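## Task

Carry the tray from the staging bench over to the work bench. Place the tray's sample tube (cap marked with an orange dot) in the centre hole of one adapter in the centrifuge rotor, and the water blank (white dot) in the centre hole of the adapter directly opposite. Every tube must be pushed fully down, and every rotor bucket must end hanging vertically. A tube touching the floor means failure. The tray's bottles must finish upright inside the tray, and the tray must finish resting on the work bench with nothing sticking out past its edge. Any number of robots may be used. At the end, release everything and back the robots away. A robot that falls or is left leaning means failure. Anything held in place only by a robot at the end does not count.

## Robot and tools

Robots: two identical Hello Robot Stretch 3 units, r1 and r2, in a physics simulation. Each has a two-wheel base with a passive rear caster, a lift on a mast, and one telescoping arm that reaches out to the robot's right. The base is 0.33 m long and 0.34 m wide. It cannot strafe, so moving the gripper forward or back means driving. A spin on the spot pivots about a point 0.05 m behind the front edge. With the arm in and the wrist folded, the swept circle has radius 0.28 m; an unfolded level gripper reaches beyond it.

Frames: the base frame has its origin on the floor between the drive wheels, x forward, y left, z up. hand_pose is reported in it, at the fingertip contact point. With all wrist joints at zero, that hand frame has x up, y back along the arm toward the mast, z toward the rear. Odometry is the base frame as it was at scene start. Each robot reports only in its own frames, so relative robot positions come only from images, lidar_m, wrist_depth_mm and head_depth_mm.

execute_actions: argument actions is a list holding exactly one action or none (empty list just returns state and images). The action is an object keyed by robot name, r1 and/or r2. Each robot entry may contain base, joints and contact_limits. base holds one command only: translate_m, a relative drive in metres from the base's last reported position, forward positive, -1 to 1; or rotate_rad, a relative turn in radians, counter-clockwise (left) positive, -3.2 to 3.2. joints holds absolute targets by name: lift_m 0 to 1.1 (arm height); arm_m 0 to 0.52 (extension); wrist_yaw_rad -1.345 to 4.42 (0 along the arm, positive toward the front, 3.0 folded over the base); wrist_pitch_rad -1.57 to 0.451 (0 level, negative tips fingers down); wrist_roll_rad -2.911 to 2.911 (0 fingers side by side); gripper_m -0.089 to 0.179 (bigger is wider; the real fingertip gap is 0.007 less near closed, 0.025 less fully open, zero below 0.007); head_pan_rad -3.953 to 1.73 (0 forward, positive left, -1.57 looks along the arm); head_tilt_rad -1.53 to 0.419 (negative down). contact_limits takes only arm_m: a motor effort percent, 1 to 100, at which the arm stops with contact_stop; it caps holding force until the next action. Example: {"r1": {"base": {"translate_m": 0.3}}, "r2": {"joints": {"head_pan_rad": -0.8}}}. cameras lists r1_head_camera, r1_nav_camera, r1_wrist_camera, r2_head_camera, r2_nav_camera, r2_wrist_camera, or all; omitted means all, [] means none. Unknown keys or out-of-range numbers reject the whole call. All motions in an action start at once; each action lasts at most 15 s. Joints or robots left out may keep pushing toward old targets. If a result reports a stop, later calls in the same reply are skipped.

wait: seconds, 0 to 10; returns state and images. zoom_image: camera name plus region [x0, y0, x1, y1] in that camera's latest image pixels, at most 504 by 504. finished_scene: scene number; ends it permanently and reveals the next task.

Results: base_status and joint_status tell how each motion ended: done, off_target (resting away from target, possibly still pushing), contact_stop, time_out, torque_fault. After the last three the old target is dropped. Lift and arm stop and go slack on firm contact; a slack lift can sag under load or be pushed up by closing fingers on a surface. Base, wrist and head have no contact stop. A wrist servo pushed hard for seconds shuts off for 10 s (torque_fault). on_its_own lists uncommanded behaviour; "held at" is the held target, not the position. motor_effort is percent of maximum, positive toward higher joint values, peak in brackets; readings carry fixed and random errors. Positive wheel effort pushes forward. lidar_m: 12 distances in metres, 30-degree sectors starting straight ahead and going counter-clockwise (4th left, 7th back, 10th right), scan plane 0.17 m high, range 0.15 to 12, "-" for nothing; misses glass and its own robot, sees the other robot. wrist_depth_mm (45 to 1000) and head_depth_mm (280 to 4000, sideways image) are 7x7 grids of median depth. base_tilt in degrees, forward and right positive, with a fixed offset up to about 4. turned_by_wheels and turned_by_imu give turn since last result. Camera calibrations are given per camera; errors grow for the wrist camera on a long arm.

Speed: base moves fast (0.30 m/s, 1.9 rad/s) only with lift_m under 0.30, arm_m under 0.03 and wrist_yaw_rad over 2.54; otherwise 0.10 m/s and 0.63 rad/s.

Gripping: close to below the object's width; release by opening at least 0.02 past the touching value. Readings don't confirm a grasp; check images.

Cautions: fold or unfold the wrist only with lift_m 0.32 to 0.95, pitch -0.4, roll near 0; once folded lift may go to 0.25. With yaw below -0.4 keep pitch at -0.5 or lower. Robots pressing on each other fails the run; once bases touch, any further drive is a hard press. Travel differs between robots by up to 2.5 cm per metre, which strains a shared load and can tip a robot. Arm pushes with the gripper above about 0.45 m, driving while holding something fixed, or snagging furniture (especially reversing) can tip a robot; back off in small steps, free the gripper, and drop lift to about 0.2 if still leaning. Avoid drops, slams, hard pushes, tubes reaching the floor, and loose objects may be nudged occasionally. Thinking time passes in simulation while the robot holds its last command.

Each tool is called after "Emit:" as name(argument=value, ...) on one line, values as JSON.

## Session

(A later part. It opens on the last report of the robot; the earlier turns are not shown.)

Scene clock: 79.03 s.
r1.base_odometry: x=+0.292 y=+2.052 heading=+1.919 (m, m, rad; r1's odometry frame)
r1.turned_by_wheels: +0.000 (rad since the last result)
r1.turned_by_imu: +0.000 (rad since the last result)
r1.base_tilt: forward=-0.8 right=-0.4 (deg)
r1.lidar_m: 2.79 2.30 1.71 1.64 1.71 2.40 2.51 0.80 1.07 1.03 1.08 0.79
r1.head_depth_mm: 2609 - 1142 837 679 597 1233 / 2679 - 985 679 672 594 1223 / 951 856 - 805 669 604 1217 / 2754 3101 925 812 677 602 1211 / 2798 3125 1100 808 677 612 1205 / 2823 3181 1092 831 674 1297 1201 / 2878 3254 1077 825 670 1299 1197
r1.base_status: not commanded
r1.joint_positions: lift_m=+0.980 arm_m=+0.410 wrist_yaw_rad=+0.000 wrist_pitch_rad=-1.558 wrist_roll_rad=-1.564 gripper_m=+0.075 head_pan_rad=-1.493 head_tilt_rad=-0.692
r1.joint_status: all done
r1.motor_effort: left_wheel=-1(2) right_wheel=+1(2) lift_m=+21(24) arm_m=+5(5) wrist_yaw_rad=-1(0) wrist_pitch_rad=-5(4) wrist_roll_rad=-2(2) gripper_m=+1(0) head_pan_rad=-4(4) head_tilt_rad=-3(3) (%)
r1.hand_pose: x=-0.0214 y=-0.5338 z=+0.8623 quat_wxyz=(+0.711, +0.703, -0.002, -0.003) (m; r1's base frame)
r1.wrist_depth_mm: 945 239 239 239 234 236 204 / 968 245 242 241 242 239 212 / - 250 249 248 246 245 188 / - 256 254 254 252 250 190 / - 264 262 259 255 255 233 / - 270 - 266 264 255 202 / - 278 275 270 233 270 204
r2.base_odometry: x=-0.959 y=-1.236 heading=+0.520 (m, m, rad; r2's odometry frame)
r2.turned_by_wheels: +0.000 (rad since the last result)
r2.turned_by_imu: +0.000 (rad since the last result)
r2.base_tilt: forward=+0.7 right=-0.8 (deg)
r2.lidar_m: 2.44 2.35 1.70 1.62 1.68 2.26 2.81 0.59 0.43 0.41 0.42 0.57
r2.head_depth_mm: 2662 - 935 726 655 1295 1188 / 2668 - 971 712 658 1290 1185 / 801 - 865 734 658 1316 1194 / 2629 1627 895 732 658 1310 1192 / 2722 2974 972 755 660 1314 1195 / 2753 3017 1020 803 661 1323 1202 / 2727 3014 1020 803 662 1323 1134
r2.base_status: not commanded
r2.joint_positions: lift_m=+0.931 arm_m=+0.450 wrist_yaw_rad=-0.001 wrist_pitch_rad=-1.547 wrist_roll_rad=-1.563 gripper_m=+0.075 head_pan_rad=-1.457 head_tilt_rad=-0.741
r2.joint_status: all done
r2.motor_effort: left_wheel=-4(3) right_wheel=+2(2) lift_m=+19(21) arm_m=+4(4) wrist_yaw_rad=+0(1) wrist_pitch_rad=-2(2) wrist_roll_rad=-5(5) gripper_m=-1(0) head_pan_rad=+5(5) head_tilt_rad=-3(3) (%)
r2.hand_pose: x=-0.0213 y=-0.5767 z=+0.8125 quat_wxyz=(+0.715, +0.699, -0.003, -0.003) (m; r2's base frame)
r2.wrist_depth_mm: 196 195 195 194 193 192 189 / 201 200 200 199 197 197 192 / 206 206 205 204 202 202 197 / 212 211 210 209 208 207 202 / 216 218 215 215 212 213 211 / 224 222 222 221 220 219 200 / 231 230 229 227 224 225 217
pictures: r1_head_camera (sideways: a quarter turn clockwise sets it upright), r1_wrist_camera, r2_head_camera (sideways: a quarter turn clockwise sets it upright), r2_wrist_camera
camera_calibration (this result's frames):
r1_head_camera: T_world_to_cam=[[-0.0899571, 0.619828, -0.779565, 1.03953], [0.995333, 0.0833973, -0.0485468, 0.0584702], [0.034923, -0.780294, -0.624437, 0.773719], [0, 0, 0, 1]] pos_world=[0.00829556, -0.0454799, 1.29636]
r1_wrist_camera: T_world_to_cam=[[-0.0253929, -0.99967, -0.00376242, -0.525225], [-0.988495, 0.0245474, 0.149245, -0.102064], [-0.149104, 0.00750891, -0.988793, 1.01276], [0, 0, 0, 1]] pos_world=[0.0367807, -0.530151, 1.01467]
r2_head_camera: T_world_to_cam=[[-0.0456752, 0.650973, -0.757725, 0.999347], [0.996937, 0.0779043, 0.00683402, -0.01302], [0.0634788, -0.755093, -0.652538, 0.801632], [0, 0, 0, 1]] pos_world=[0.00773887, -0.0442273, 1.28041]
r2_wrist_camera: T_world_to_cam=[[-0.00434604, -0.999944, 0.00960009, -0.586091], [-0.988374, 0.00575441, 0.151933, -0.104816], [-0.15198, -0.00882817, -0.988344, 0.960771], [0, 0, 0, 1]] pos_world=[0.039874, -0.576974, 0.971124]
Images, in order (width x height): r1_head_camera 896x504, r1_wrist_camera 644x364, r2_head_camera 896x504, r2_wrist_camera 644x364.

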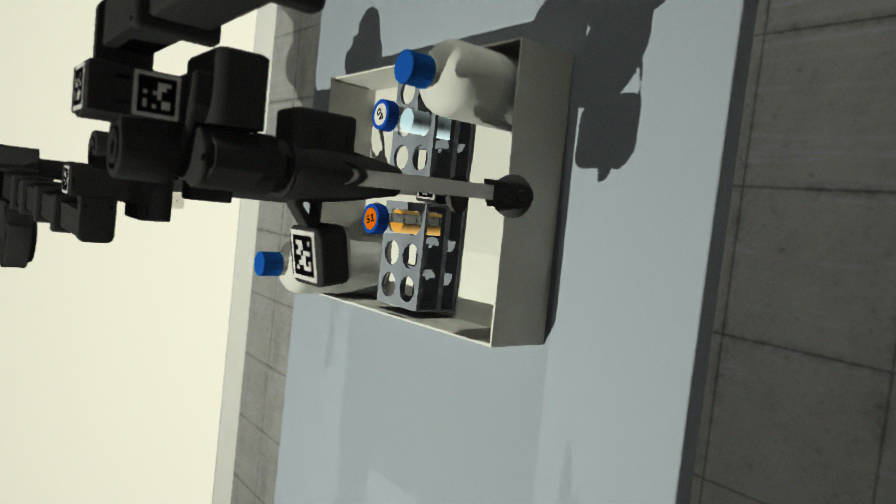

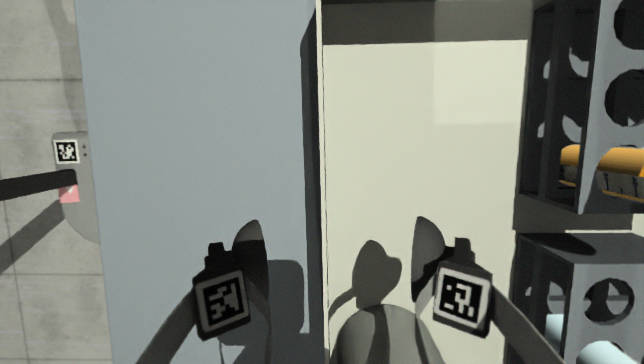

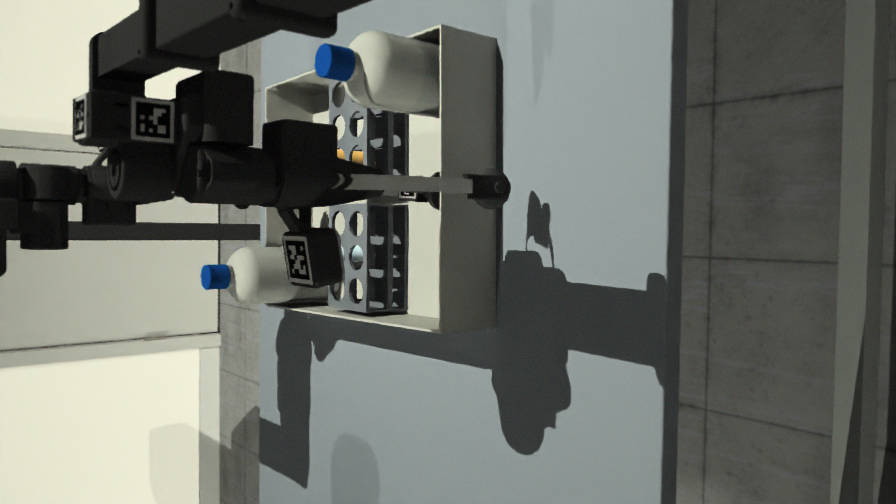

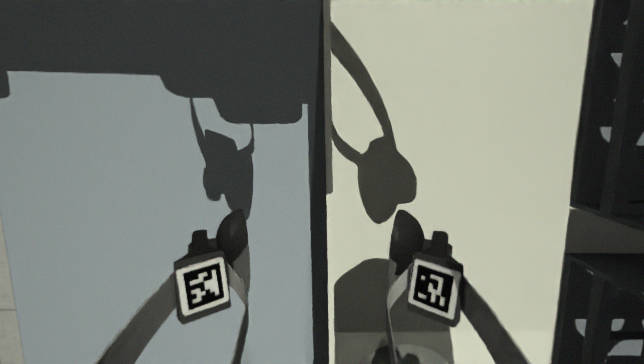

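Emit:
execute_actions(actions=[{"r1":{"joints":{"lift_m":0.932,"arm_m":0.401}},"r2":{"joints":{"lift_m":0.925,"arm_m":0.452}}}], cameras=[])

Emit:
execute_actions(actions=[{"r1":{"joints":{"gripper_m":-0.06}},"r2":{"joints":{"gripper_m":-0.06}}}], cameras=["r1_wrist_camera","r2_wrist_camera"])

Emit:
execute_actions(actions=[{"r1":{"joints":{"lift_m":0.972}},"r2":{"joints":{"lift_m":0.965}}}], cameras=["r1_head_camera","r2_head_camera","r2_nav_camera"])

Scene clock: 82.43 s.
r1.base_odometry: x=+0.292 y=+2.052 heading=+1.919 (m, m, rad; r1's odometry frame)
r1.turned_by_wheels: +0.000 (rad since the last result)
r1.turned_by_imu: +0.000 (rad since the last result)
r1.base_tilt: forward=-0.7 right=-0.3 (deg)
r1.lidar_m: 2.79 2.31 1.71 1.64 1.71 2.41 2.52 0.80 1.07 1.03 1.08 0.79
r1.head_depth_mm: 2674 2895 1088 798 679 596 1231 / 2675 2885 955 679 672 594 1224 / 951 790 - 801 670 605 1216 / 2710 3086 885 805 677 602 1213 / 2808 3123 1096 808 678 612 1207 / 2852 3199 1087 831 673 1306 1203 / 2837 3203 1075 825 669 1297 1197
r1.base_status: not commanded
r1.joint_positions: lift_m=+0.932 arm_m=+0.401 wrist_yaw_rad=+0.000 wrist_pitch_rad=-1.558 wrist_roll_rad=-1.564 gripper_m=+0.075 head_pan_rad=-1.493 head_tilt_rad=-0.692
r1.joint_status: all done
r1.motor_effort: left_wheel=-1(1) right_wheel=+0(1) lift_m=+21(21) arm_m=-5(6) wrist_yaw_rad=+0(0) wrist_pitch_rad=-4(4) wrist_roll_rad=-2(2) gripper_m=+0(1) head_pan_rad=-5(4) head_tilt_rad=-2(3) (%)
r1.hand_pose: x=-0.0214 y=-0.5256 z=+0.8143 quat_wxyz=(+0.711, +0.703, -0.002, -0.003) (m; r1's base frame)
r1.wrist_depth_mm: 195 193 195 191 189 190 187 / 200 198 198 196 194 193 188 / 205 204 202 200 199 197 194 / 210 209 208 206 203 202 197 / - 212 212 211 206 206 206 / - 217 - 215 213 212 207 / - 224 225 221 218 219 209
r2.base_odometry: x=-0.959 y=-1.236 heading=+0.520 (m, m, rad; r2's odometry frame)
r2.turned_by_wheels: +0.000 (rad since the last result)
r2.turned_by_imu: +0.000 (rad since the last result)
r2.base_tilt: forward=+0.5 right=-0.9 (deg)
r2.lidar_m: 2.44 2.35 1.69 1.62 1.68 2.26 2.81 0.59 0.43 0.41 0.42 0.57
r2.head_depth_mm: 2707 - 906 727 658 1291 1186 / 2673 - 970 709 658 1290 1197 / 798 - - 732 658 1320 1195 / 1382 1639 893 733 661 1317 1190 / 2747 2981 973 755 660 1319 1191 / 2754 2997 1013 802 661 1324 1195 / 2753 3035 1020 802 663 1320 1132
r2.base_status: not commanded
r2.joint_positions: lift_m=+0.926 arm_m=+0.452 wrist_yaw_rad=-0.001 wrist_pitch_rad=-1.547 wrist_roll_rad=-1.563 gripper_m=+0.075 head_pan_rad=-1.457 head_tilt_rad=-0.741
r2.joint_status: all done
r2.motor_effort: left_wheel=-4(4) right_wheel=+2(2) lift_m=+19(19) arm_m=+4(2) wrist_yaw_rad=+1(1) wrist_pitch_rad=-2(2) wrist_roll_rad=-5(5) gripper_m=+0(0) head_pan_rad=+5(4) head_tilt_rad=-3(3) (%)
r2.hand_pose: x=-0.0213 y=-0.5787 z=+0.8075 quat_wxyz=(+0.715, +0.699, -0.003, -0.003) (m; r2's base frame)
r2.wrist_depth_mm: 191 191 190 189 188 187 185 / 195 196 194 193 192 192 188 / 201 201 200 198 197 197 192 / 206 206 205 204 202 203 196 / 212 211 210 209 207 208 207 / 217 218 218 215 214 213 197 / 225 224 224 223 219 219 211
pictures: none
No camera images: the call's "cameras" was empty. Leave "cameras" out to get every camera's image.

Scene clock: 84.27 s.
r1.base_odometry: x=+0.292 y=+2.052 heading=+1.919 (m, m, rad; r1's odometry frame)
r1.turned_by_wheels: +0.000 (rad since the last result)
r1.turned_by_imu: +0.000 (rad since the last result)
r1.base_tilt: forward=-0.8 right=-0.3 (deg)
r1.lidar_m: 2.79 2.31 1.71 1.64 1.71 2.41 2.51 0.80 1.07 1.03 1.08 0.79
r1.head_depth_mm: 2688 2878 1088 785 679 597 1234 / 2698 2897 954 677 671 594 1222 / 954 785 - 797 669 603 1222 / 2722 3099 885 801 677 601 1212 / 2818 3115 1098 807 677 611 1208 / 2834 3178 1087 832 673 608 1197 / 2854 3207 1074 825 670 1296 1201
r1.base_status: not commanded
r1.joint_positions: lift_m=+0.932 arm_m=+0.401 wrist_yaw_rad=+0.000 wrist_pitch_rad=-1.552 wrist_roll_rad=-1.564 gripper_m=-0.059 head_pan_rad=-1.493 head_tilt_rad=-0.692
r1.joint_status: all done
r1.motor_effort: left_wheel=-2(2) right_wheel=+1(1) lift_m=+26(26) arm_m=-4(5) wrist_yaw_rad=+0(0) wrist_pitch_rad=-7(7) wrist_roll_rad=-2(2) gripper_m=-21(95) head_pan_rad=-4(5) head_tilt_rad=-2(4) (%)
r1.hand_pose: x=-0.0214 y=-0.5271 z=+0.8139 quat_wxyz=(+0.713, +0.701, -0.002, -0.003) (m; r1's base frame)
r1.wrist_depth_mm: 194 192 192 190 188 187 186 / 197 197 196 195 193 191 188 / 203 202 200 197 196 196 190 / 208 204 206 204 200 200 196 / 1000 213 212 209 204 206 205 / - 216 217 - 209 211 203 / - 221 222 222 214 215 208
r2.base_odometry: x=-0.959 y=-1.236 heading=+0.520 (m, m, rad; r2's odometry frame)
r2.turned_by_wheels: +0.000 (rad since the last result)
r2.turned_by_imu: +0.000 (rad since the last result)
r2.base_tilt: forward=+0.7 right=-0.8 (deg)
r2.lidar_m: 2.44 2.35 1.69 1.62 1.67 2.25 2.81 0.59 0.43 0.41 0.42 0.56
r2.head_depth_mm: 2684 - 900 725 657 1287 1194 / 2658 - 963 711 659 1294 1188 / 797 - - 731 660 1316 1194 / 1384 1636 905 733 659 1314 1190 / 2722 2962 967 755 661 1313 1196 / 2768 3007 1020 801 660 1322 1200 / 2785 3064 1020 803 661 1323 1132
r2.base_status: not commanded
r2.joint_positions: lift_m=+0.925 arm_m=+0.452 wrist_yaw_rad=+0.000 wrist_pitch_rad=-1.539 wrist_roll_rad=-1.567 gripper_m=-0.059 head_pan_rad=-1.457 head_tilt_rad=-0.741
r2.joint_status: all done
r2.motor_effort: left_wheel=-3(4) right_wheel=+2(2) lift_m=+25(25) arm_m=+3(4) wrist_yaw_rad=-1(2) wrist_pitch_rad=-5(6) wrist_roll_rad=-2(5) gripper_m=-27(100) head_pan_rad=+4(4) head_tilt_rad=-3(3) (%)
r2.hand_pose: x=-0.0214 y=-0.5809 z=+0.8071 quat_wxyz=(+0.718, +0.696, -0.001, -0.001) (m; r2's base frame)
r2.wrist_depth_mm: 189 189 189 186 184 185 183 / 194 193 194 191 188 189 186 / 198 200 198 196 194 194 190 / 204 203 204 202 199 199 195 / 209 210 210 203 204 205 204 / 215 215 215 - 210 212 198 / 221 221 222 219 216 217 208
pictures: r1_wrist_camera, r2_wrist_camera
camera_calibration (this result's frames):
r1_wrist_camera: T_world_to_cam=[[-0.0253984, -0.999676, 0.00192219, -0.523292], [-0.988495, 0.0254011, 0.149105, -0.0944461], [-0.149106, 0.00188697, -0.988819, 0.96194], [0, 0, 0, 1]] pos_world=[0.0367806, -0.522538, 0.966273]
r2_wrist_camera: T_world_to_cam=[[0.00130569, -0.999841, 0.0178082, -0.596658], [-0.988375, 0.0014171, 0.15203, -0.106586], [-0.152031, -0.0177997, -0.988215, 0.950083], [0, 0, 0, 1]] pos_world=[0.0398744, -0.579501, 0.965716]
Images, in order (width x height): r1_wrist_camera 644x364, r2_wrist_camera 644x364.

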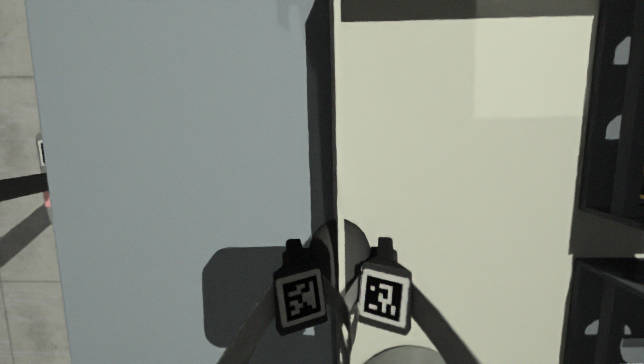

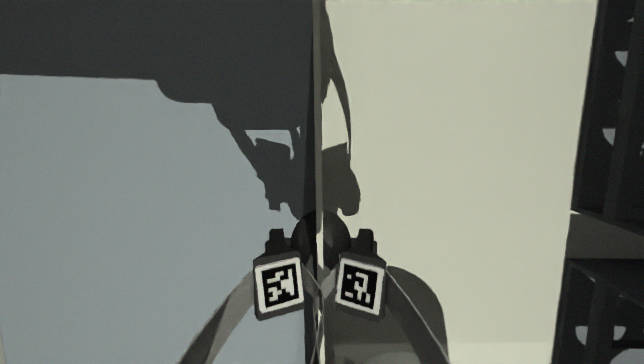

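Scene clock: 85.43 s.
r1.base_odometry: x=+0.292 y=+2.052 heading=+1.919 (m, m, rad; r1's odometry frame)
r1.turned_by_wheels: +0.000 (rad since the last result)
r1.turned_by_imu: +0.000 (rad since the last result)
r1.base_tilt: forward=-0.8 right=-0.2 (deg)
r1.lidar_m: 2.78 2.31 1.71 1.64 1.71 2.41 2.52 0.80 1.07 1.04 1.08 0.79
r1.head_depth_mm: 2637 - 1117 651 675 596 1230 / 2666 - 937 634 671 593 1222 / 745 1581 - 783 668 605 1220 / 2722 3082 839 759 677 601 1210 / 2778 3094 1096 758 678 611 1209 / 2824 3193 1090 832 672 610 1200 / 2873 3221 1076 823 669 1298 1194
r1.base_status: not commanded
r1.joint_positions: lift_m=+0.972 arm_m=+0.401 wrist_yaw_rad=+0.000 wrist_pitch_rad=-1.552 wrist_roll_rad=-1.564 gripper_m=-0.056 head_pan_rad=-1.493 head_tilt_rad=-0.692
r1.joint_status: all done
r1.motor_effort: left_wheel=-1(1) right_wheel=+1(1) lift_m=+31(31) arm_m=-5(5) wrist_yaw_rad=+0(0) wrist_pitch_rad=-7(7) wrist_roll_rad=-3(2) gripper_m=-20(21) head_pan_rad=-5(5) head_tilt_rad=-3(3) (%)
r1.hand_pose: x=-0.0214 y=-0.5271 z=+0.8537 quat_wxyz=(+0.713, +0.701, -0.002, -0.003) (m; r1's base frame)
r1.wrist_depth_mm: 955 231 229 227 187 188 186 / 974 236 237 230 193 192 186 / 973 241 240 238 197 197 191 / - 246 245 244 201 201 197 / - 252 251 250 205 205 206 / - 260 259 - 210 210 202 / - 263 264 265 213 214 208
r2.base_odometry: x=-0.959 y=-1.236 heading=+0.520 (m, m, rad; r2's odometry frame)
r2.turned_by_wheels: +0.000 (rad since the last result)
r2.turned_by_imu: +0.000 (rad since the last result)
r2.base_tilt: forward=+0.6 right=-0.8 (deg)
r2.lidar_m: 2.45 2.34 1.70 1.62 1.67 2.26 2.81 0.59 0.43 0.41 0.42 0.57
r2.head_depth_mm: 2610 3052 660 710 658 1289 1188 / 2602 3070 808 701 657 1286 1192 / 765 - 813 711 659 1325 1193 / 2638 1490 813 711 660 1311 1189 / 2715 2984 912 752 659 1323 1206 / 2809 3013 1015 801 658 1328 1197 / 2753 3021 1018 804 664 1318 1135
r2.base_status: not commanded
r2.joint_positions: lift_m=+0.964 arm_m=+0.452 wrist_yaw_rad=+0.000 wrist_pitch_rad=-1.539 wrist_roll_rad=-1.567 gripper_m=-0.053 head_pan_rad=-1.457 head_tilt_rad=-0.741
r2.joint_status: all done
r2.on_its_own: gripper_m is held at -0.053, not at your -0.060, by its stall guard, which is still easing
r2.motor_effort: left_wheel=-3(3) right_wheel=+2(2) lift_m=+53(55) arm_m=+3(3) wrist_yaw_rad=+0(0) wrist_pitch_rad=-5(5) wrist_roll_rad=-2(2) gripper_m=-3(27) head_pan_rad=+5(5) head_tilt_rad=-3(3) (%)
r2.hand_pose: x=-0.0214 y=-0.5809 z=+0.8460 quat_wxyz=(+0.718, +0.696, -0.001, -0.001) (m; r2's base frame)
r2.wrist_depth_mm: 226 226 226 186 184 184 182 / 233 231 231 191 188 188 185 / 236 237 237 196 194 194 190 / 243 244 243 202 199 199 194 / 253 249 250 202 205 205 205 / - 256 255 - 211 211 198 / - 263 265 220 216 217 209
pictures: r1_head_camera (sideways: a quarter turn clockwise sets it upright), r2_head_camera (sideways: a quarter turn clockwise sets it upright), r2_nav_camera (sideways: a quarter turn counterclockwise sets it upright)
camera_calibration (this result's frames):
r1_head_camera: T_world_to_cam=[[-0.0899573, 0.619828, -0.779565, 1.03953], [0.995333, 0.0833976, -0.0485468, 0.0584702], [0.0349232, -0.780294, -0.624437, 0.773719], [0, 0, 0, 1]] pos_world=[0.00829557, -0.0454799, 1.29636]
r2_head_camera: T_world_to_cam=[[-0.0456752, 0.650973, -0.757725, 0.999347], [0.996937, 0.0779043, 0.00683402, -0.01302], [0.0634788, -0.755093, -0.652538, 0.801632], [0, 0, 0, 1]] pos_world=[0.00773887, -0.0442273, 1.28041]
r2_nav_camera: T_world_to_cam=[[0.0949999, -0.641588, 0.761144, -0.951935], [-0.988418, -0.151692, -0.00449866, 0.0633201], [0.118346, -0.751901, -0.648567, 0.803199], [0, 0, 0, 1]] pos_world=[0.0579653, 0.00278123, 1.24577]
Images, in order (width x height): r1_head_camera 896x504, r2_head_camera 896x504, r2_nav_camera 672x504.

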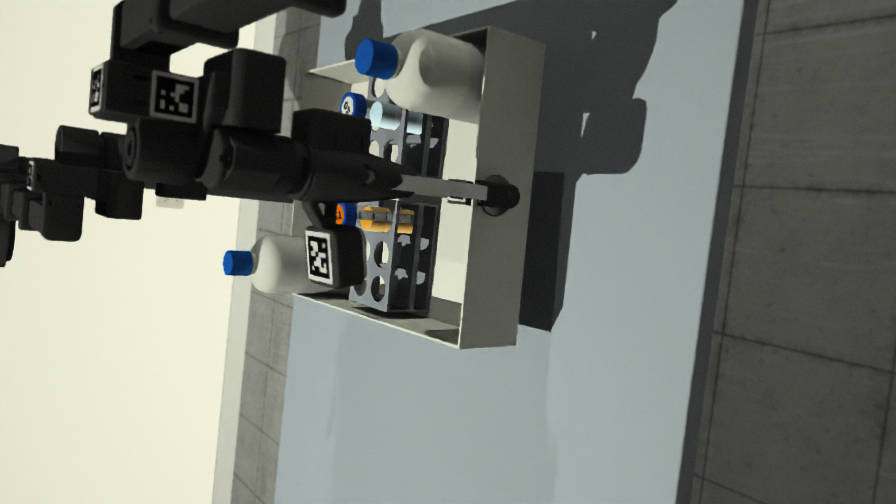

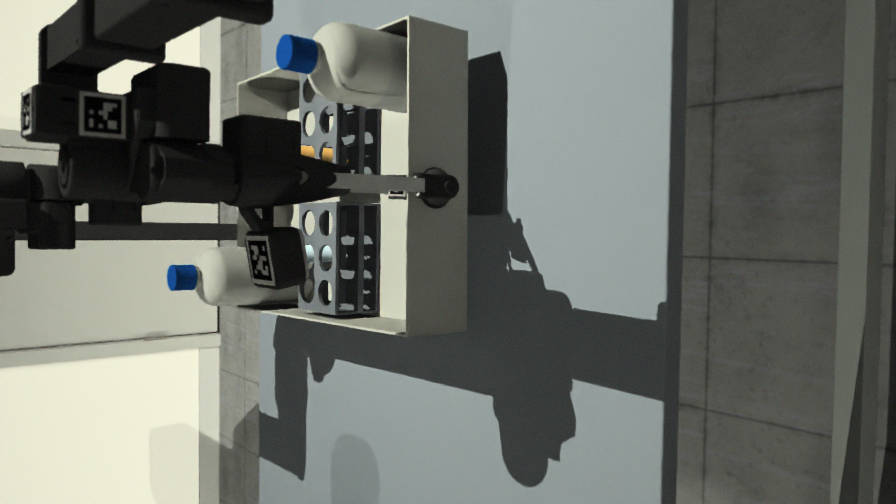

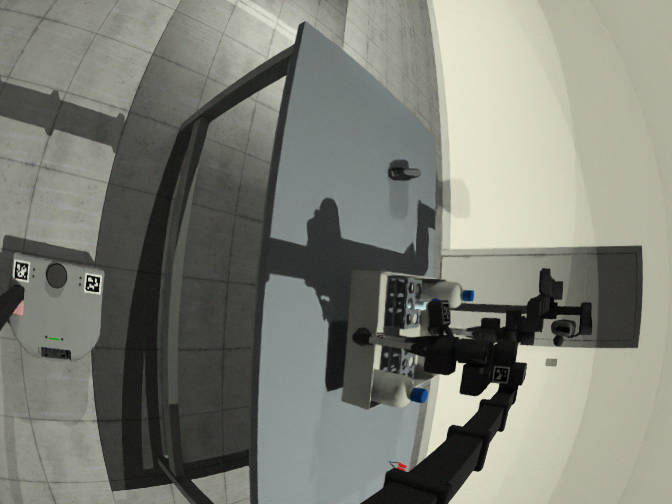

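Emit:
execute_actions(actions=[{"r1":{"base":{"translate_m":-0.4},"joints":{"lift_m":1.02}},"r2":{"base":{"translate_m":0.4},"joints":{"lift_m":1.013}}}], cameras=["r2_head_camera","r2_wrist_camera"])

Emit:
execute_actions(actions=[{"r1":{"base":{"translate_m":-0.6},"joints":{"head_pan_rad":-2.6,"head_tilt_rad":-0.6}},"r2":{"base":{"translate_m":0.6},"joints":{"head_pan_rad":-0.9}}}], cameras=["r1_nav_camera","r2_nav_camera","r2_wrist_camera"])

Scene clock: 93.07 s.
r1.base_odometry: x=+0.429 y=+1.676 heading=+1.919 (m, m, rad; r1's odometry frame)
r1.turned_by_wheels: +0.000 (rad since the last result)
r1.turned_by_imu: +0.000 (rad since the last result)
r1.base_tilt: forward=-0.7 right=-0.2 (deg)
r1.lidar_m: 3.21 2.31 1.70 1.64 1.74 2.42 2.11 2.32 0.48 1.03 1.07 1.15
r1.head_depth_mm: 2588 3055 1055 607 696 583 1230 / - - 752 615 693 595 1222 / 700 3059 761 725 686 590 1217 / 2757 2983 754 721 683 600 1212 / 2787 3124 1005 647 677 598 1212 / 2811 3150 1089 831 674 608 1198 / 2843 3197 1079 825 668 1292 1189
r1.base_status: done
r1.joint_positions: lift_m=+1.020 arm_m=+0.401 wrist_yaw_rad=+0.000 wrist_pitch_rad=-1.566 wrist_roll_rad=-1.564 gripper_m=-0.056 head_pan_rad=-1.493 head_tilt_rad=-0.692
r1.joint_status: all done
r1.motor_effort: left_wheel=-1(4) right_wheel=+1(2) lift_m=+31(36) arm_m=-3(5) wrist_yaw_rad=+0(0) wrist_pitch_rad=+0(6) wrist_roll_rad=-2(2) gripper_m=-22(22) head_pan_rad=-4(5) head_tilt_rad=-3(3) (%)
r1.hand_pose: x=-0.0214 y=-0.5233 z=+0.9020 quat_wxyz=(+0.708, +0.706, -0.002, -0.003) (m; r1's base frame)
r1.wrist_depth_mm: - 278 274 190 187 185 181 / - 290 285 278 191 191 185 / - 290 285 285 196 194 190 / - 299 296 291 199 198 191 / - 306 305 300 205 202 201 / - - 313 - 209 208 195 / - - 321 315 211 212 205
r2.base_odometry: x=-0.612 y=-1.038 heading=+0.520 (m, m, rad; r2's odometry frame)
r2.turned_by_wheels: +0.000 (rad since the last result)
r2.turned_by_imu: -0.002 (rad since the last result)
r2.base_tilt: forward=+0.7 right=-0.9 (deg)
r2.lidar_m: 2.05 2.37 1.71 1.63 1.68 2.26 3.18 0.58 0.42 0.40 0.41 2.26
r2.head_depth_mm: 2769 2901 627 747 657 1289 1193 / - 946 773 729 658 1291 1195 / - - 775 743 658 1295 1193 / 2592 1456 776 734 661 1291 1202 / 2727 2965 794 754 661 1293 1192 / 2761 3016 1020 799 660 1295 1014 / 2755 3029 2497 803 664 701 1158
r2.base_status: done
r2.joint_positions: lift_m=+1.012 arm_m=+0.452 wrist_yaw_rad=+0.001 wrist_pitch_rad=-1.554 wrist_roll_rad=-1.568 gripper_m=-0.049 head_pan_rad=-1.457 head_tilt_rad=-0.741
r2.joint_status: all done
r2.on_its_own: gripper_m is held at -0.050, not at your -0.060, by its stall guard, which is not easing now
r2.motor_effort: left_wheel=-3(1) right_wheel=+1(8) lift_m=+53(53) arm_m=+3(3) wrist_yaw_rad=+0(0) wrist_pitch_rad=+1(5) wrist_roll_rad=-1(2) gripper_m=-25(26) head_pan_rad=+5(5) head_tilt_rad=-3(4) (%)
r2.hand_pose: x=-0.0214 y=-0.5770 z=+0.8943 quat_wxyz=(+0.713, +0.701, +0.000, -0.001) (m; r2's base frame)
r2.wrist_depth_mm: 967 273 271 184 183 182 180 / - 279 279 189 188 187 182 / - 285 286 195 192 193 187 / - 295 293 199 198 197 191 / - 302 300 202 204 203 202 / - 311 310 - 210 208 197 / - 322 319 218 215 214 205
pictures: r2_head_camera (sideways: a quarter turn clockwise sets it upright), r2_wrist_camera
camera_calibration (this result's frames):
r2_head_camera: T_world_to_cam=[[-0.0456753, 0.650973, -0.757725, 0.999347], [0.996937, 0.0779044, 0.00683402, -0.01302], [0.0634789, -0.755093, -0.652538, 0.801632], [0, 0, 0, 1]] pos_world=[0.00773887, -0.0442273, 1.28041]
r2_wrist_camera: T_world_to_cam=[[0.00267346, -0.999993, 0.00244709, -0.580588], [-0.98837, -0.00227029, 0.152052, -0.121993], [-0.152046, -0.00282514, -0.988369, 1.04501], [0, 0, 0, 1]] pos_world=[0.0398684, -0.577909, 1.05283]
Images, in order (width x height): r2_head_camera 896x504, r2_wrist_camera 644x364.

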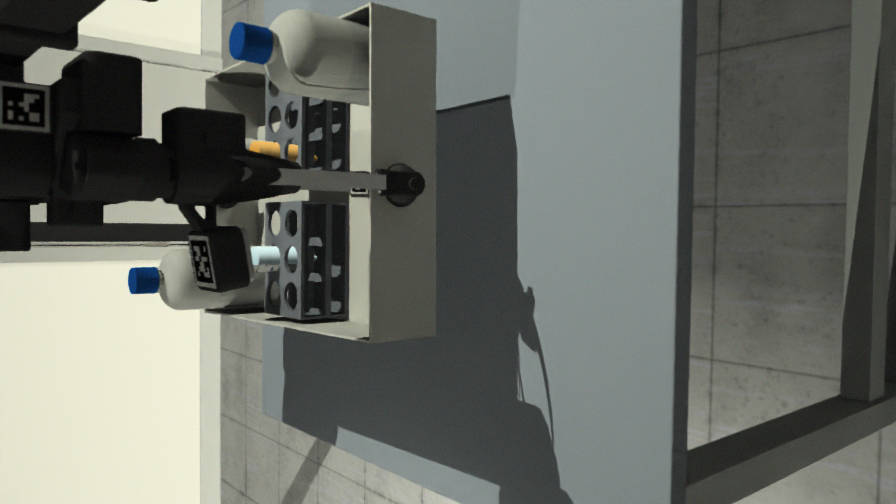

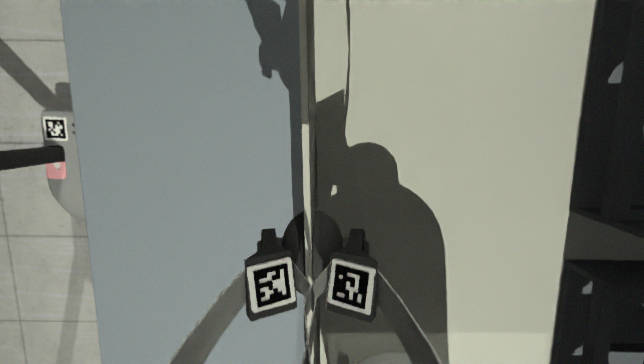

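Scene clock: 100.33 s.
r1.base_odometry: x=+0.634 y=+1.112 heading=+1.919 (m, m, rad; r1's odometry frame)
r1.turned_by_wheels: +0.000 (rad since the last result)
r1.turned_by_imu: -0.003 (rad since the last result)
r1.base_tilt: forward=-0.7 right=-0.3 (deg)
r1.lidar_m: 1.74 2.33 1.70 1.67 1.75 2.43 1.52 1.79 3.22 1.04 0.45 1.47
r1.head_depth_mm: - 2375 1597 2543 - - - / - 2331 1671 2604 - - - / - 2309 2789 - - - - / - - 2958 - - - 1235 / - - 3452 - - - 1257 / 3960 - - - - 1399 1250 / 3551 3808 3608 - - 1431 1246
r1.base_status: done
r1.joint_positions: lift_m=+1.020 arm_m=+0.401 wrist_yaw_rad=+0.000 wrist_pitch_rad=-1.568 wrist_roll_rad=-1.564 gripper_m=-0.056 head_pan_rad=-2.593 head_tilt_rad=-0.606
r1.joint_status: all done
r1.motor_effort: left_wheel=-1(5) right_wheel=+1(3) lift_m=+31(31) arm_m=+5(5) wrist_yaw_rad=+0(0) wrist_pitch_rad=+1(1) wrist_roll_rad=-2(2) gripper_m=-28(28) head_pan_rad=-5(56) head_tilt_rad=+1(10) (%)
r1.hand_pose: x=-0.0214 y=-0.5223 z=+0.9020 quat_wxyz=(+0.708, +0.706, -0.002, -0.003) (m; r1's base frame)
r1.wrist_depth_mm: - - - 187 186 186 178 / - - - 191 189 189 182 / - - - 196 195 194 184 / - - - 199 199 199 169 / - - - 205 203 202 200 / - - - - 208 207 180 / - - - 218 211 212 180
r2.base_odometry: x=-0.091 y=-0.740 heading=+0.520 (m, m, rad; r2's odometry frame)
r2.turned_by_wheels: +0.000 (rad since the last result)
r2.turned_by_imu: +0.001 (rad since the last result)
r2.base_tilt: forward=+0.7 right=-1.0 (deg)
r2.lidar_m: 1.46 2.39 1.72 1.64 1.70 2.29 1.65 0.56 0.49 1.40 3.18 1.48
r2.head_depth_mm: 2755 2991 2465 1952 1604 1372 1193 / 2899 3117 2462 1949 1608 1371 1196 / 3076 3280 2444 1953 1618 1380 1199 / 3201 3368 2470 1960 1616 1377 1192 / 3433 3410 2478 1963 1619 1376 1200 / 3709 3411 2490 1950 1616 1373 1194 / - 3395 2294 1953 1618 1375 1194
r2.base_status: done
r2.joint_positions: lift_m=+1.012 arm_m=+0.452 wrist_yaw_rad=+0.001 wrist_pitch_rad=-1.555 wrist_roll_rad=-1.568 gripper_m=-0.049 head_pan_rad=-0.907 head_tilt_rad=-0.741
r2.joint_status: all done
r2.on_its_own: gripper_m is held at -0.050, not at your -0.060, by its stall guard, which is not easing now
r2.motor_effort: left_wheel=-4(5) right_wheel=+3(9) lift_m=+53(53) arm_m=+5(5) wrist_yaw_rad=+1(0) wrist_pitch_rad=+1(1) wrist_roll_rad=-1(1) gripper_m=-34(33) head_pan_rad=+5(45) head_tilt_rad=-3(4) (%)
r2.hand_pose: x=-0.0214 y=-0.5764 z=+0.8943 quat_wxyz=(+0.712, +0.702, +0.000, -0.001) (m; r2's base frame)
r2.wrist_depth_mm: - 974 979 183 183 182 177 / - - - 188 187 186 181 / - - - 192 193 191 184 / - - - 198 198 197 189 / - - - 202 204 202 201 / - - - - 210 207 183 / - - 578 217 216 214 184
pictures: r1_nav_camera (sideways: a quarter turn counterclockwise sets it upright), r2_nav_camera (sideways: a quarter turn counterclockwise sets it upright), r2_wrist_camera
camera_calibration (this result's frames):
r1_nav_camera: T_world_to_cam=[[-0.489405, -0.283355, 0.824738, -1.03024], [-0.537847, 0.842519, -0.0296977, 0.0939318], [-0.686442, -0.458117, -0.564735, 0.699859], [0, 0, 0, 1]] pos_world=[0.0267301, -0.0504454, 1.2477]
r2_nav_camera: T_world_to_cam=[[0.416167, -0.497459, 0.761144, -0.953894], [-0.763587, -0.645689, -0.00449866, 0.0619487], [0.4937, -0.579328, -0.648567, 0.80091], [0, 0, 0, 1]] pos_world=[0.048873, 0.0294655, 1.24577]
r2_wrist_camera: T_world_to_cam=[[0.00299599, -0.999995, 0.00112977, -0.578847], [-0.988369, -0.00278938, 0.152051, -0.122299], [-0.152047, -0.00157218, -0.988372, 1.04577], [0, 0, 0, 1]] pos_world=[0.0398639, -0.577541, 1.05285]
Images, in order (width x height): r1_nav_camera 672x504, r2_nav_camera 672x504, r2_wrist_camera 644x364.

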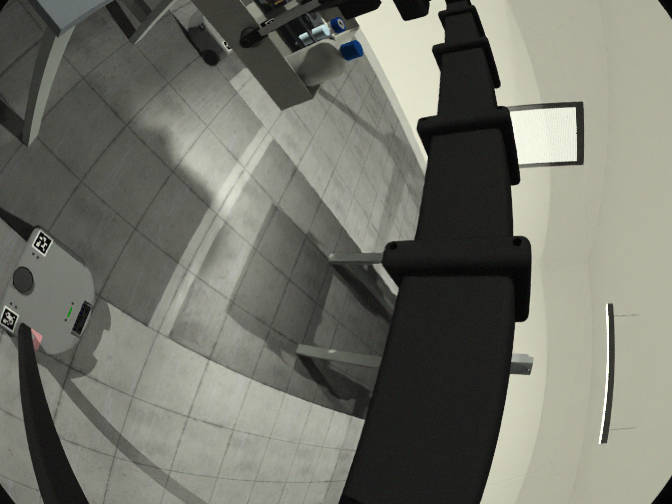

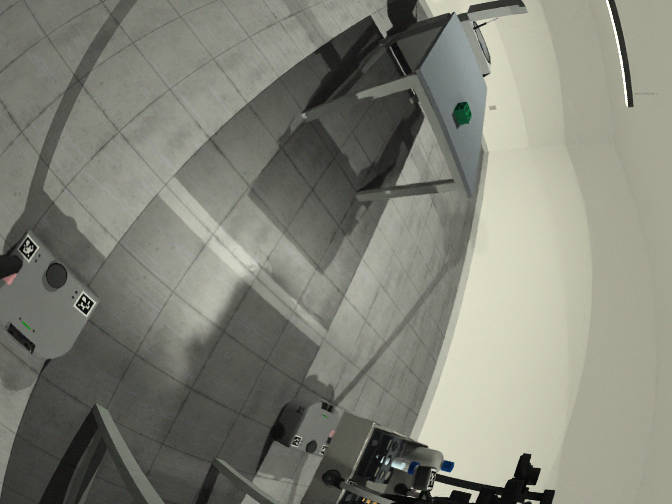

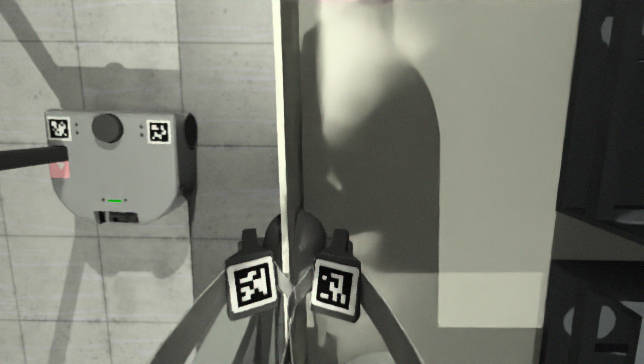

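Emit:
execute_actions(actions=[{"r1":{"base":{"rotate_rad":-0.02},"joints":{"arm_m":0.385}},"r2":{"base":{"rotate_rad":0.03},"joints":{"arm_m":0.435}}}], cameras=["r1_wrist_camera","r2_wrist_camera"])

Emit:
execute_actions(actions=[{"r1":{"base":{"translate_m":-0.6}},"r2":{"base":{"translate_m":0.6}}}], cameras=["r1_wrist_camera","r2_wrist_camera","r2_nav_camera"])

Scene clock: 104.17 s.
r1.base_odometry: x=+0.634 y=+1.112 heading=+1.899 (m, m, rad; r1's odometry frame)
r1.turned_by_wheels: -0.020 (rad since the last result)
r1.turned_by_imu: -0.020 (rad since the last result)
r1.base_tilt: forward=-0.7 right=-0.3 (deg)
r1.lidar_m: 1.74 2.39 1.71 1.68 1.74 2.38 1.52 1.53 3.23 1.05 0.45 1.44
r1.head_depth_mm: 2992 2375 1715 2616 - - - / - 2339 1665 2531 - - - / - 2277 2759 - - - - / - - 3047 - - - 1232 / - - 3298 - - - 1256 / - - - - - 1395 1251 / 3599 3879 3610 - - 1430 1241
r1.base_status: done
r1.joint_positions: lift_m=+1.020 arm_m=+0.385 wrist_yaw_rad=+0.000 wrist_pitch_rad=-1.566 wrist_roll_rad=-1.567 gripper_m=-0.056 head_pan_rad=-2.593 head_tilt_rad=-0.606
r1.joint_status: all done
r1.motor_effort: left_wheel=+0(3) right_wheel=+0(5) lift_m=+31(31) arm_m=-4(6) wrist_yaw_rad=-1(1) wrist_pitch_rad=+0(1) wrist_roll_rad=-1(2) gripper_m=-21(28) head_pan_rad=-5(4) head_tilt_rad=+2(2) (%)
r1.hand_pose: x=-0.0214 y=-0.5075 z=+0.9019 quat_wxyz=(+0.708, +0.706, -0.001, -0.001) (m; r1's base frame)
r1.wrist_depth_mm: - - - 753 188 186 183 / - - - - 191 189 184 / - - - - 194 195 190 / - - - - 199 199 192 / - - - - 204 204 203 / - - - - 209 208 202 / - - - - 213 213 205
r2.base_odometry: x=-0.091 y=-0.740 heading=+0.549 (m, m, rad; r2's odometry frame)
r2.turned_by_wheels: +0.030 (rad since the last result)
r2.turned_by_imu: +0.030 (rad since the last result)
r2.base_tilt: forward=+0.6 right=-0.7 (deg)
r2.lidar_m: 1.50 2.32 1.70 1.64 1.71 2.35 1.47 0.54 0.49 1.40 3.19 1.46
r2.head_depth_mm: 2787 3053 2449 1927 1616 1360 1193 / 2921 3141 2449 1945 1598 1371 1197 / 3133 3274 2454 1972 1613 1369 1192 / 3359 3370 2457 1966 1617 1385 1200 / 3550 3367 2457 1957 1617 1375 1197 / 3854 3412 2454 1966 1616 1382 1200 / - 3068 2328 1962 1626 1372 1195
r2.base_status: done
r2.joint_positions: lift_m=+1.012 arm_m=+0.435 wrist_yaw_rad=-0.003 wrist_pitch_rad=-1.554 wrist_roll_rad=-1.567 gripper_m=-0.049 head_pan_rad=-0.907 head_tilt_rad=-0.741
r2.joint_status: all done
r2.on_its_own: gripper_m is held at -0.050, not at your -0.060, by its stall guard, which is not easing now
r2.motor_effort: left_wheel=-5(13) right_wheel=+5(13) lift_m=+53(53) arm_m=-1(6) wrist_yaw_rad=+2(3) wrist_pitch_rad=+1(1) wrist_roll_rad=-2(2) gripper_m=-23(35) head_pan_rad=+5(5) head_tilt_rad=-3(4) (%)
r2.hand_pose: x=-0.0213 y=-0.5605 z=+0.8943 quat_wxyz=(+0.713, +0.701, -0.002, -0.002) (m; r2's base frame)
r2.wrist_depth_mm: 973 968 984 185 184 182 180 / - - - 190 188 187 184 / - - - 195 193 192 187 / - - - 201 198 197 191 / - - - 204 205 203 201 / - - - - 210 209 202 / - - 942 219 216 215 207
pictures: r1_wrist_camera, r2_wrist_camera
camera_calibration (this result's frames):
r1_wrist_camera: T_world_to_cam=[[-0.0215687, -0.999697, -0.0118985, -0.491331], [-0.988576, 0.0195501, 0.149449, -0.111363], [-0.149171, 0.014986, -0.988698, 1.05545], [0, 0, 0, 1]] pos_world=[0.0367551, -0.504822, 1.05432]
r2_wrist_camera: T_world_to_cam=[[-0.00173699, -0.999995, 0.0027186, -0.564487], [-0.988372, 0.00213014, 0.15204, -0.119407], [-0.152045, -0.0024229, -0.988371, 1.04529], [0, 0, 0, 1]] pos_world=[0.0399324, -0.561697, 1.05283]
Images, in order (width x height): r1_wrist_camera 644x364, r2_wrist_camera 644x364.

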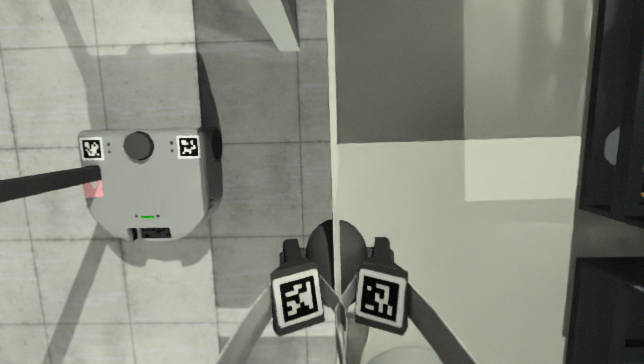

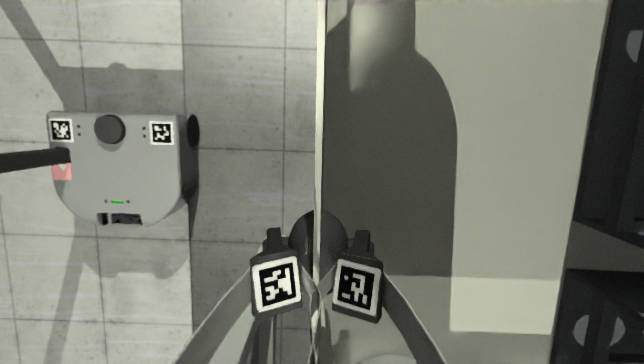

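Scene clock: 111.50 s.
r1.base_odometry: x=+0.827 y=+0.544 heading=+1.899 (m, m, rad; r1's odometry frame)
r1.turned_by_wheels: +0.000 (rad since the last result)
r1.turned_by_imu: +0.000 (rad since the last result)
r1.base_tilt: forward=-0.7 right=-0.2 (deg)
r1.lidar_m: 2.33 2.36 1.74 1.68 1.74 2.38 2.33 0.94 1.34 1.41 1.34 0.95
r1.head_depth_mm: 2716 2418 2336 2509 - - - / - 2323 1388 2618 - - - / - 2273 1358 - - - - / - - 1330 - - - 1235 / - - 1325 - - - 1262 / - - - - - 1403 1246 / 3612 3942 3584 - - 1429 1244
r1.base_status: done
r1.joint_positions: lift_m=+1.020 arm_m=+0.385 wrist_yaw_rad=+0.000 wrist_pitch_rad=-1.560 wrist_roll_rad=-1.567 gripper_m=-0.056 head_pan_rad=-2.593 head_tilt_rad=-0.606
r1.joint_status: not commanded
r1.motor_effort: left_wheel=+0(1) right_wheel=-1(5) lift_m=+31(31) arm_m=-5(4) wrist_yaw_rad=+0(1) wrist_pitch_rad=-3(3) wrist_roll_rad=-1(1) gripper_m=-19(20) head_pan_rad=-5(5) head_tilt_rad=+2(3) (%)
r1.hand_pose: x=-0.0214 y=-0.5090 z=+0.9018 quat_wxyz=(+0.711, +0.704, -0.001, -0.001) (m; r1's base frame)
r1.wrist_depth_mm: - - 982 953 186 187 184 / - - - - 192 189 186 / - - - - 196 195 190 / - - - - 201 200 194 / - - - - 203 204 204 / - - - - 208 209 202 / - - - - 213 215 205
r2.base_odometry: x=+0.420 y=-0.426 heading=+0.549 (m, m, rad; r2's odometry frame)
r2.turned_by_wheels: +0.000 (rad since the last result)
r2.turned_by_imu: -0.003 (rad since the last result)
r2.base_tilt: forward=+0.9 right=-0.9 (deg)
r2.lidar_m: 1.54 2.32 1.70 1.64 1.71 2.35 1.50 0.99 1.37 1.40 1.30 0.90
r2.head_depth_mm: 2766 2984 2481 1954 1613 1367 1192 / 2928 3136 2477 1941 1600 1376 1192 / 3105 3274 2458 1934 1612 1373 1200 / 3274 3391 2402 1892 1622 1385 1191 / 3532 1394 2272 1956 1605 1383 1200 / 3812 1399 1174 1961 1615 1371 1195 / - 1398 1063 1954 1623 1342 1199
r2.base_status: done
r2.joint_positions: lift_m=+1.012 arm_m=+0.435 wrist_yaw_rad=-0.003 wrist_pitch_rad=-1.547 wrist_roll_rad=-1.567 gripper_m=-0.049 head_pan_rad=-0.907 head_tilt_rad=-0.741
r2.joint_status: not commanded
r2.on_its_own: gripper_m is held at -0.050, not at your -0.060, by its stall guard, which is not easing now
r2.motor_effort: left_wheel=-5(5) right_wheel=+3(12) lift_m=+53(53) arm_m=-1(1) wrist_yaw_rad=+1(2) wrist_pitch_rad=-2(2) wrist_roll_rad=-2(2) gripper_m=-23(25) head_pan_rad=+5(5) head_tilt_rad=-3(4) (%)
r2.hand_pose: x=-0.0213 y=-0.5622 z=+0.8941 quat_wxyz=(+0.715, +0.699, -0.002, -0.002) (m; r2's base frame)
r2.wrist_depth_mm: 969 970 974 185 184 183 180 / - - - 190 188 188 186 / - - - 195 193 193 188 / - - - 201 198 199 193 / - - - 202 204 204 204 / - - - - 210 210 202 / - - - 220 216 215 208
pictures: r1_wrist_camera, r2_nav_camera (sideways: a quarter turn counterclockwise sets it upright), r2_wrist_camera
camera_calibration (this result's frames):
r1_wrist_camera: T_world_to_cam=[[-0.0215689, -0.99975, -0.0058944, -0.498314], [-0.988577, 0.0204475, 0.149326, -0.110744], [-0.149169, 0.00904788, -0.98877, 1.05239], [0, 0, 0, 1]] pos_world=[0.0367554, -0.505447, 1.05417]
r2_nav_camera: T_world_to_cam=[[0.416211, -0.497421, 0.761144, -0.953895], [-0.763529, -0.645757, -0.00449866, 0.0619483], [0.493752, -0.579283, -0.648567, 0.800909], [0, 0, 0, 1]] pos_world=[0.0488703, 0.0294694, 1.24577]
r2_wrist_camera: T_world_to_cam=[[-0.001732, -0.999955, 0.0093459, -0.572091], [-0.988369, 0.00313296, 0.152041, -0.118826], [-0.152063, -0.00897386, -0.98833, 1.04144], [0, 0, 0, 1]] pos_world=[0.0399306, -0.562347, 1.0527]
Images, in order (width x height): r1_wrist_camera 644x364, r2_nav_camera 672x504, r2_wrist_camera 644x364.

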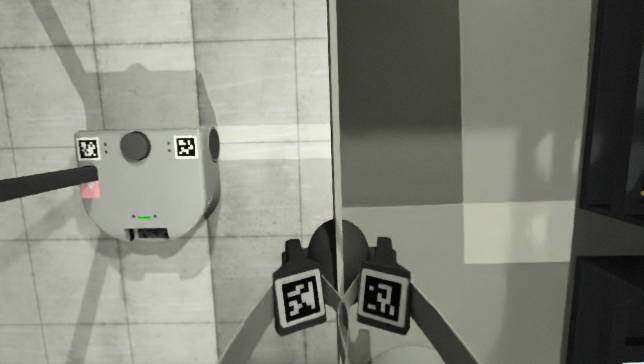

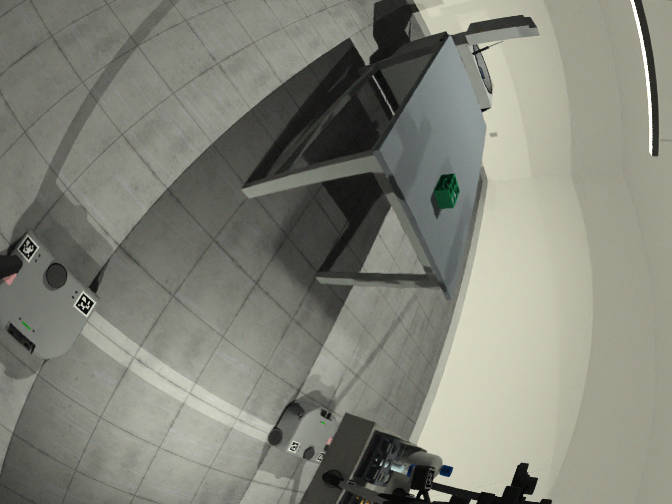

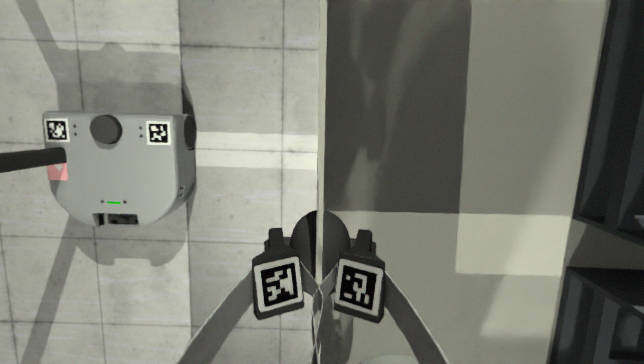

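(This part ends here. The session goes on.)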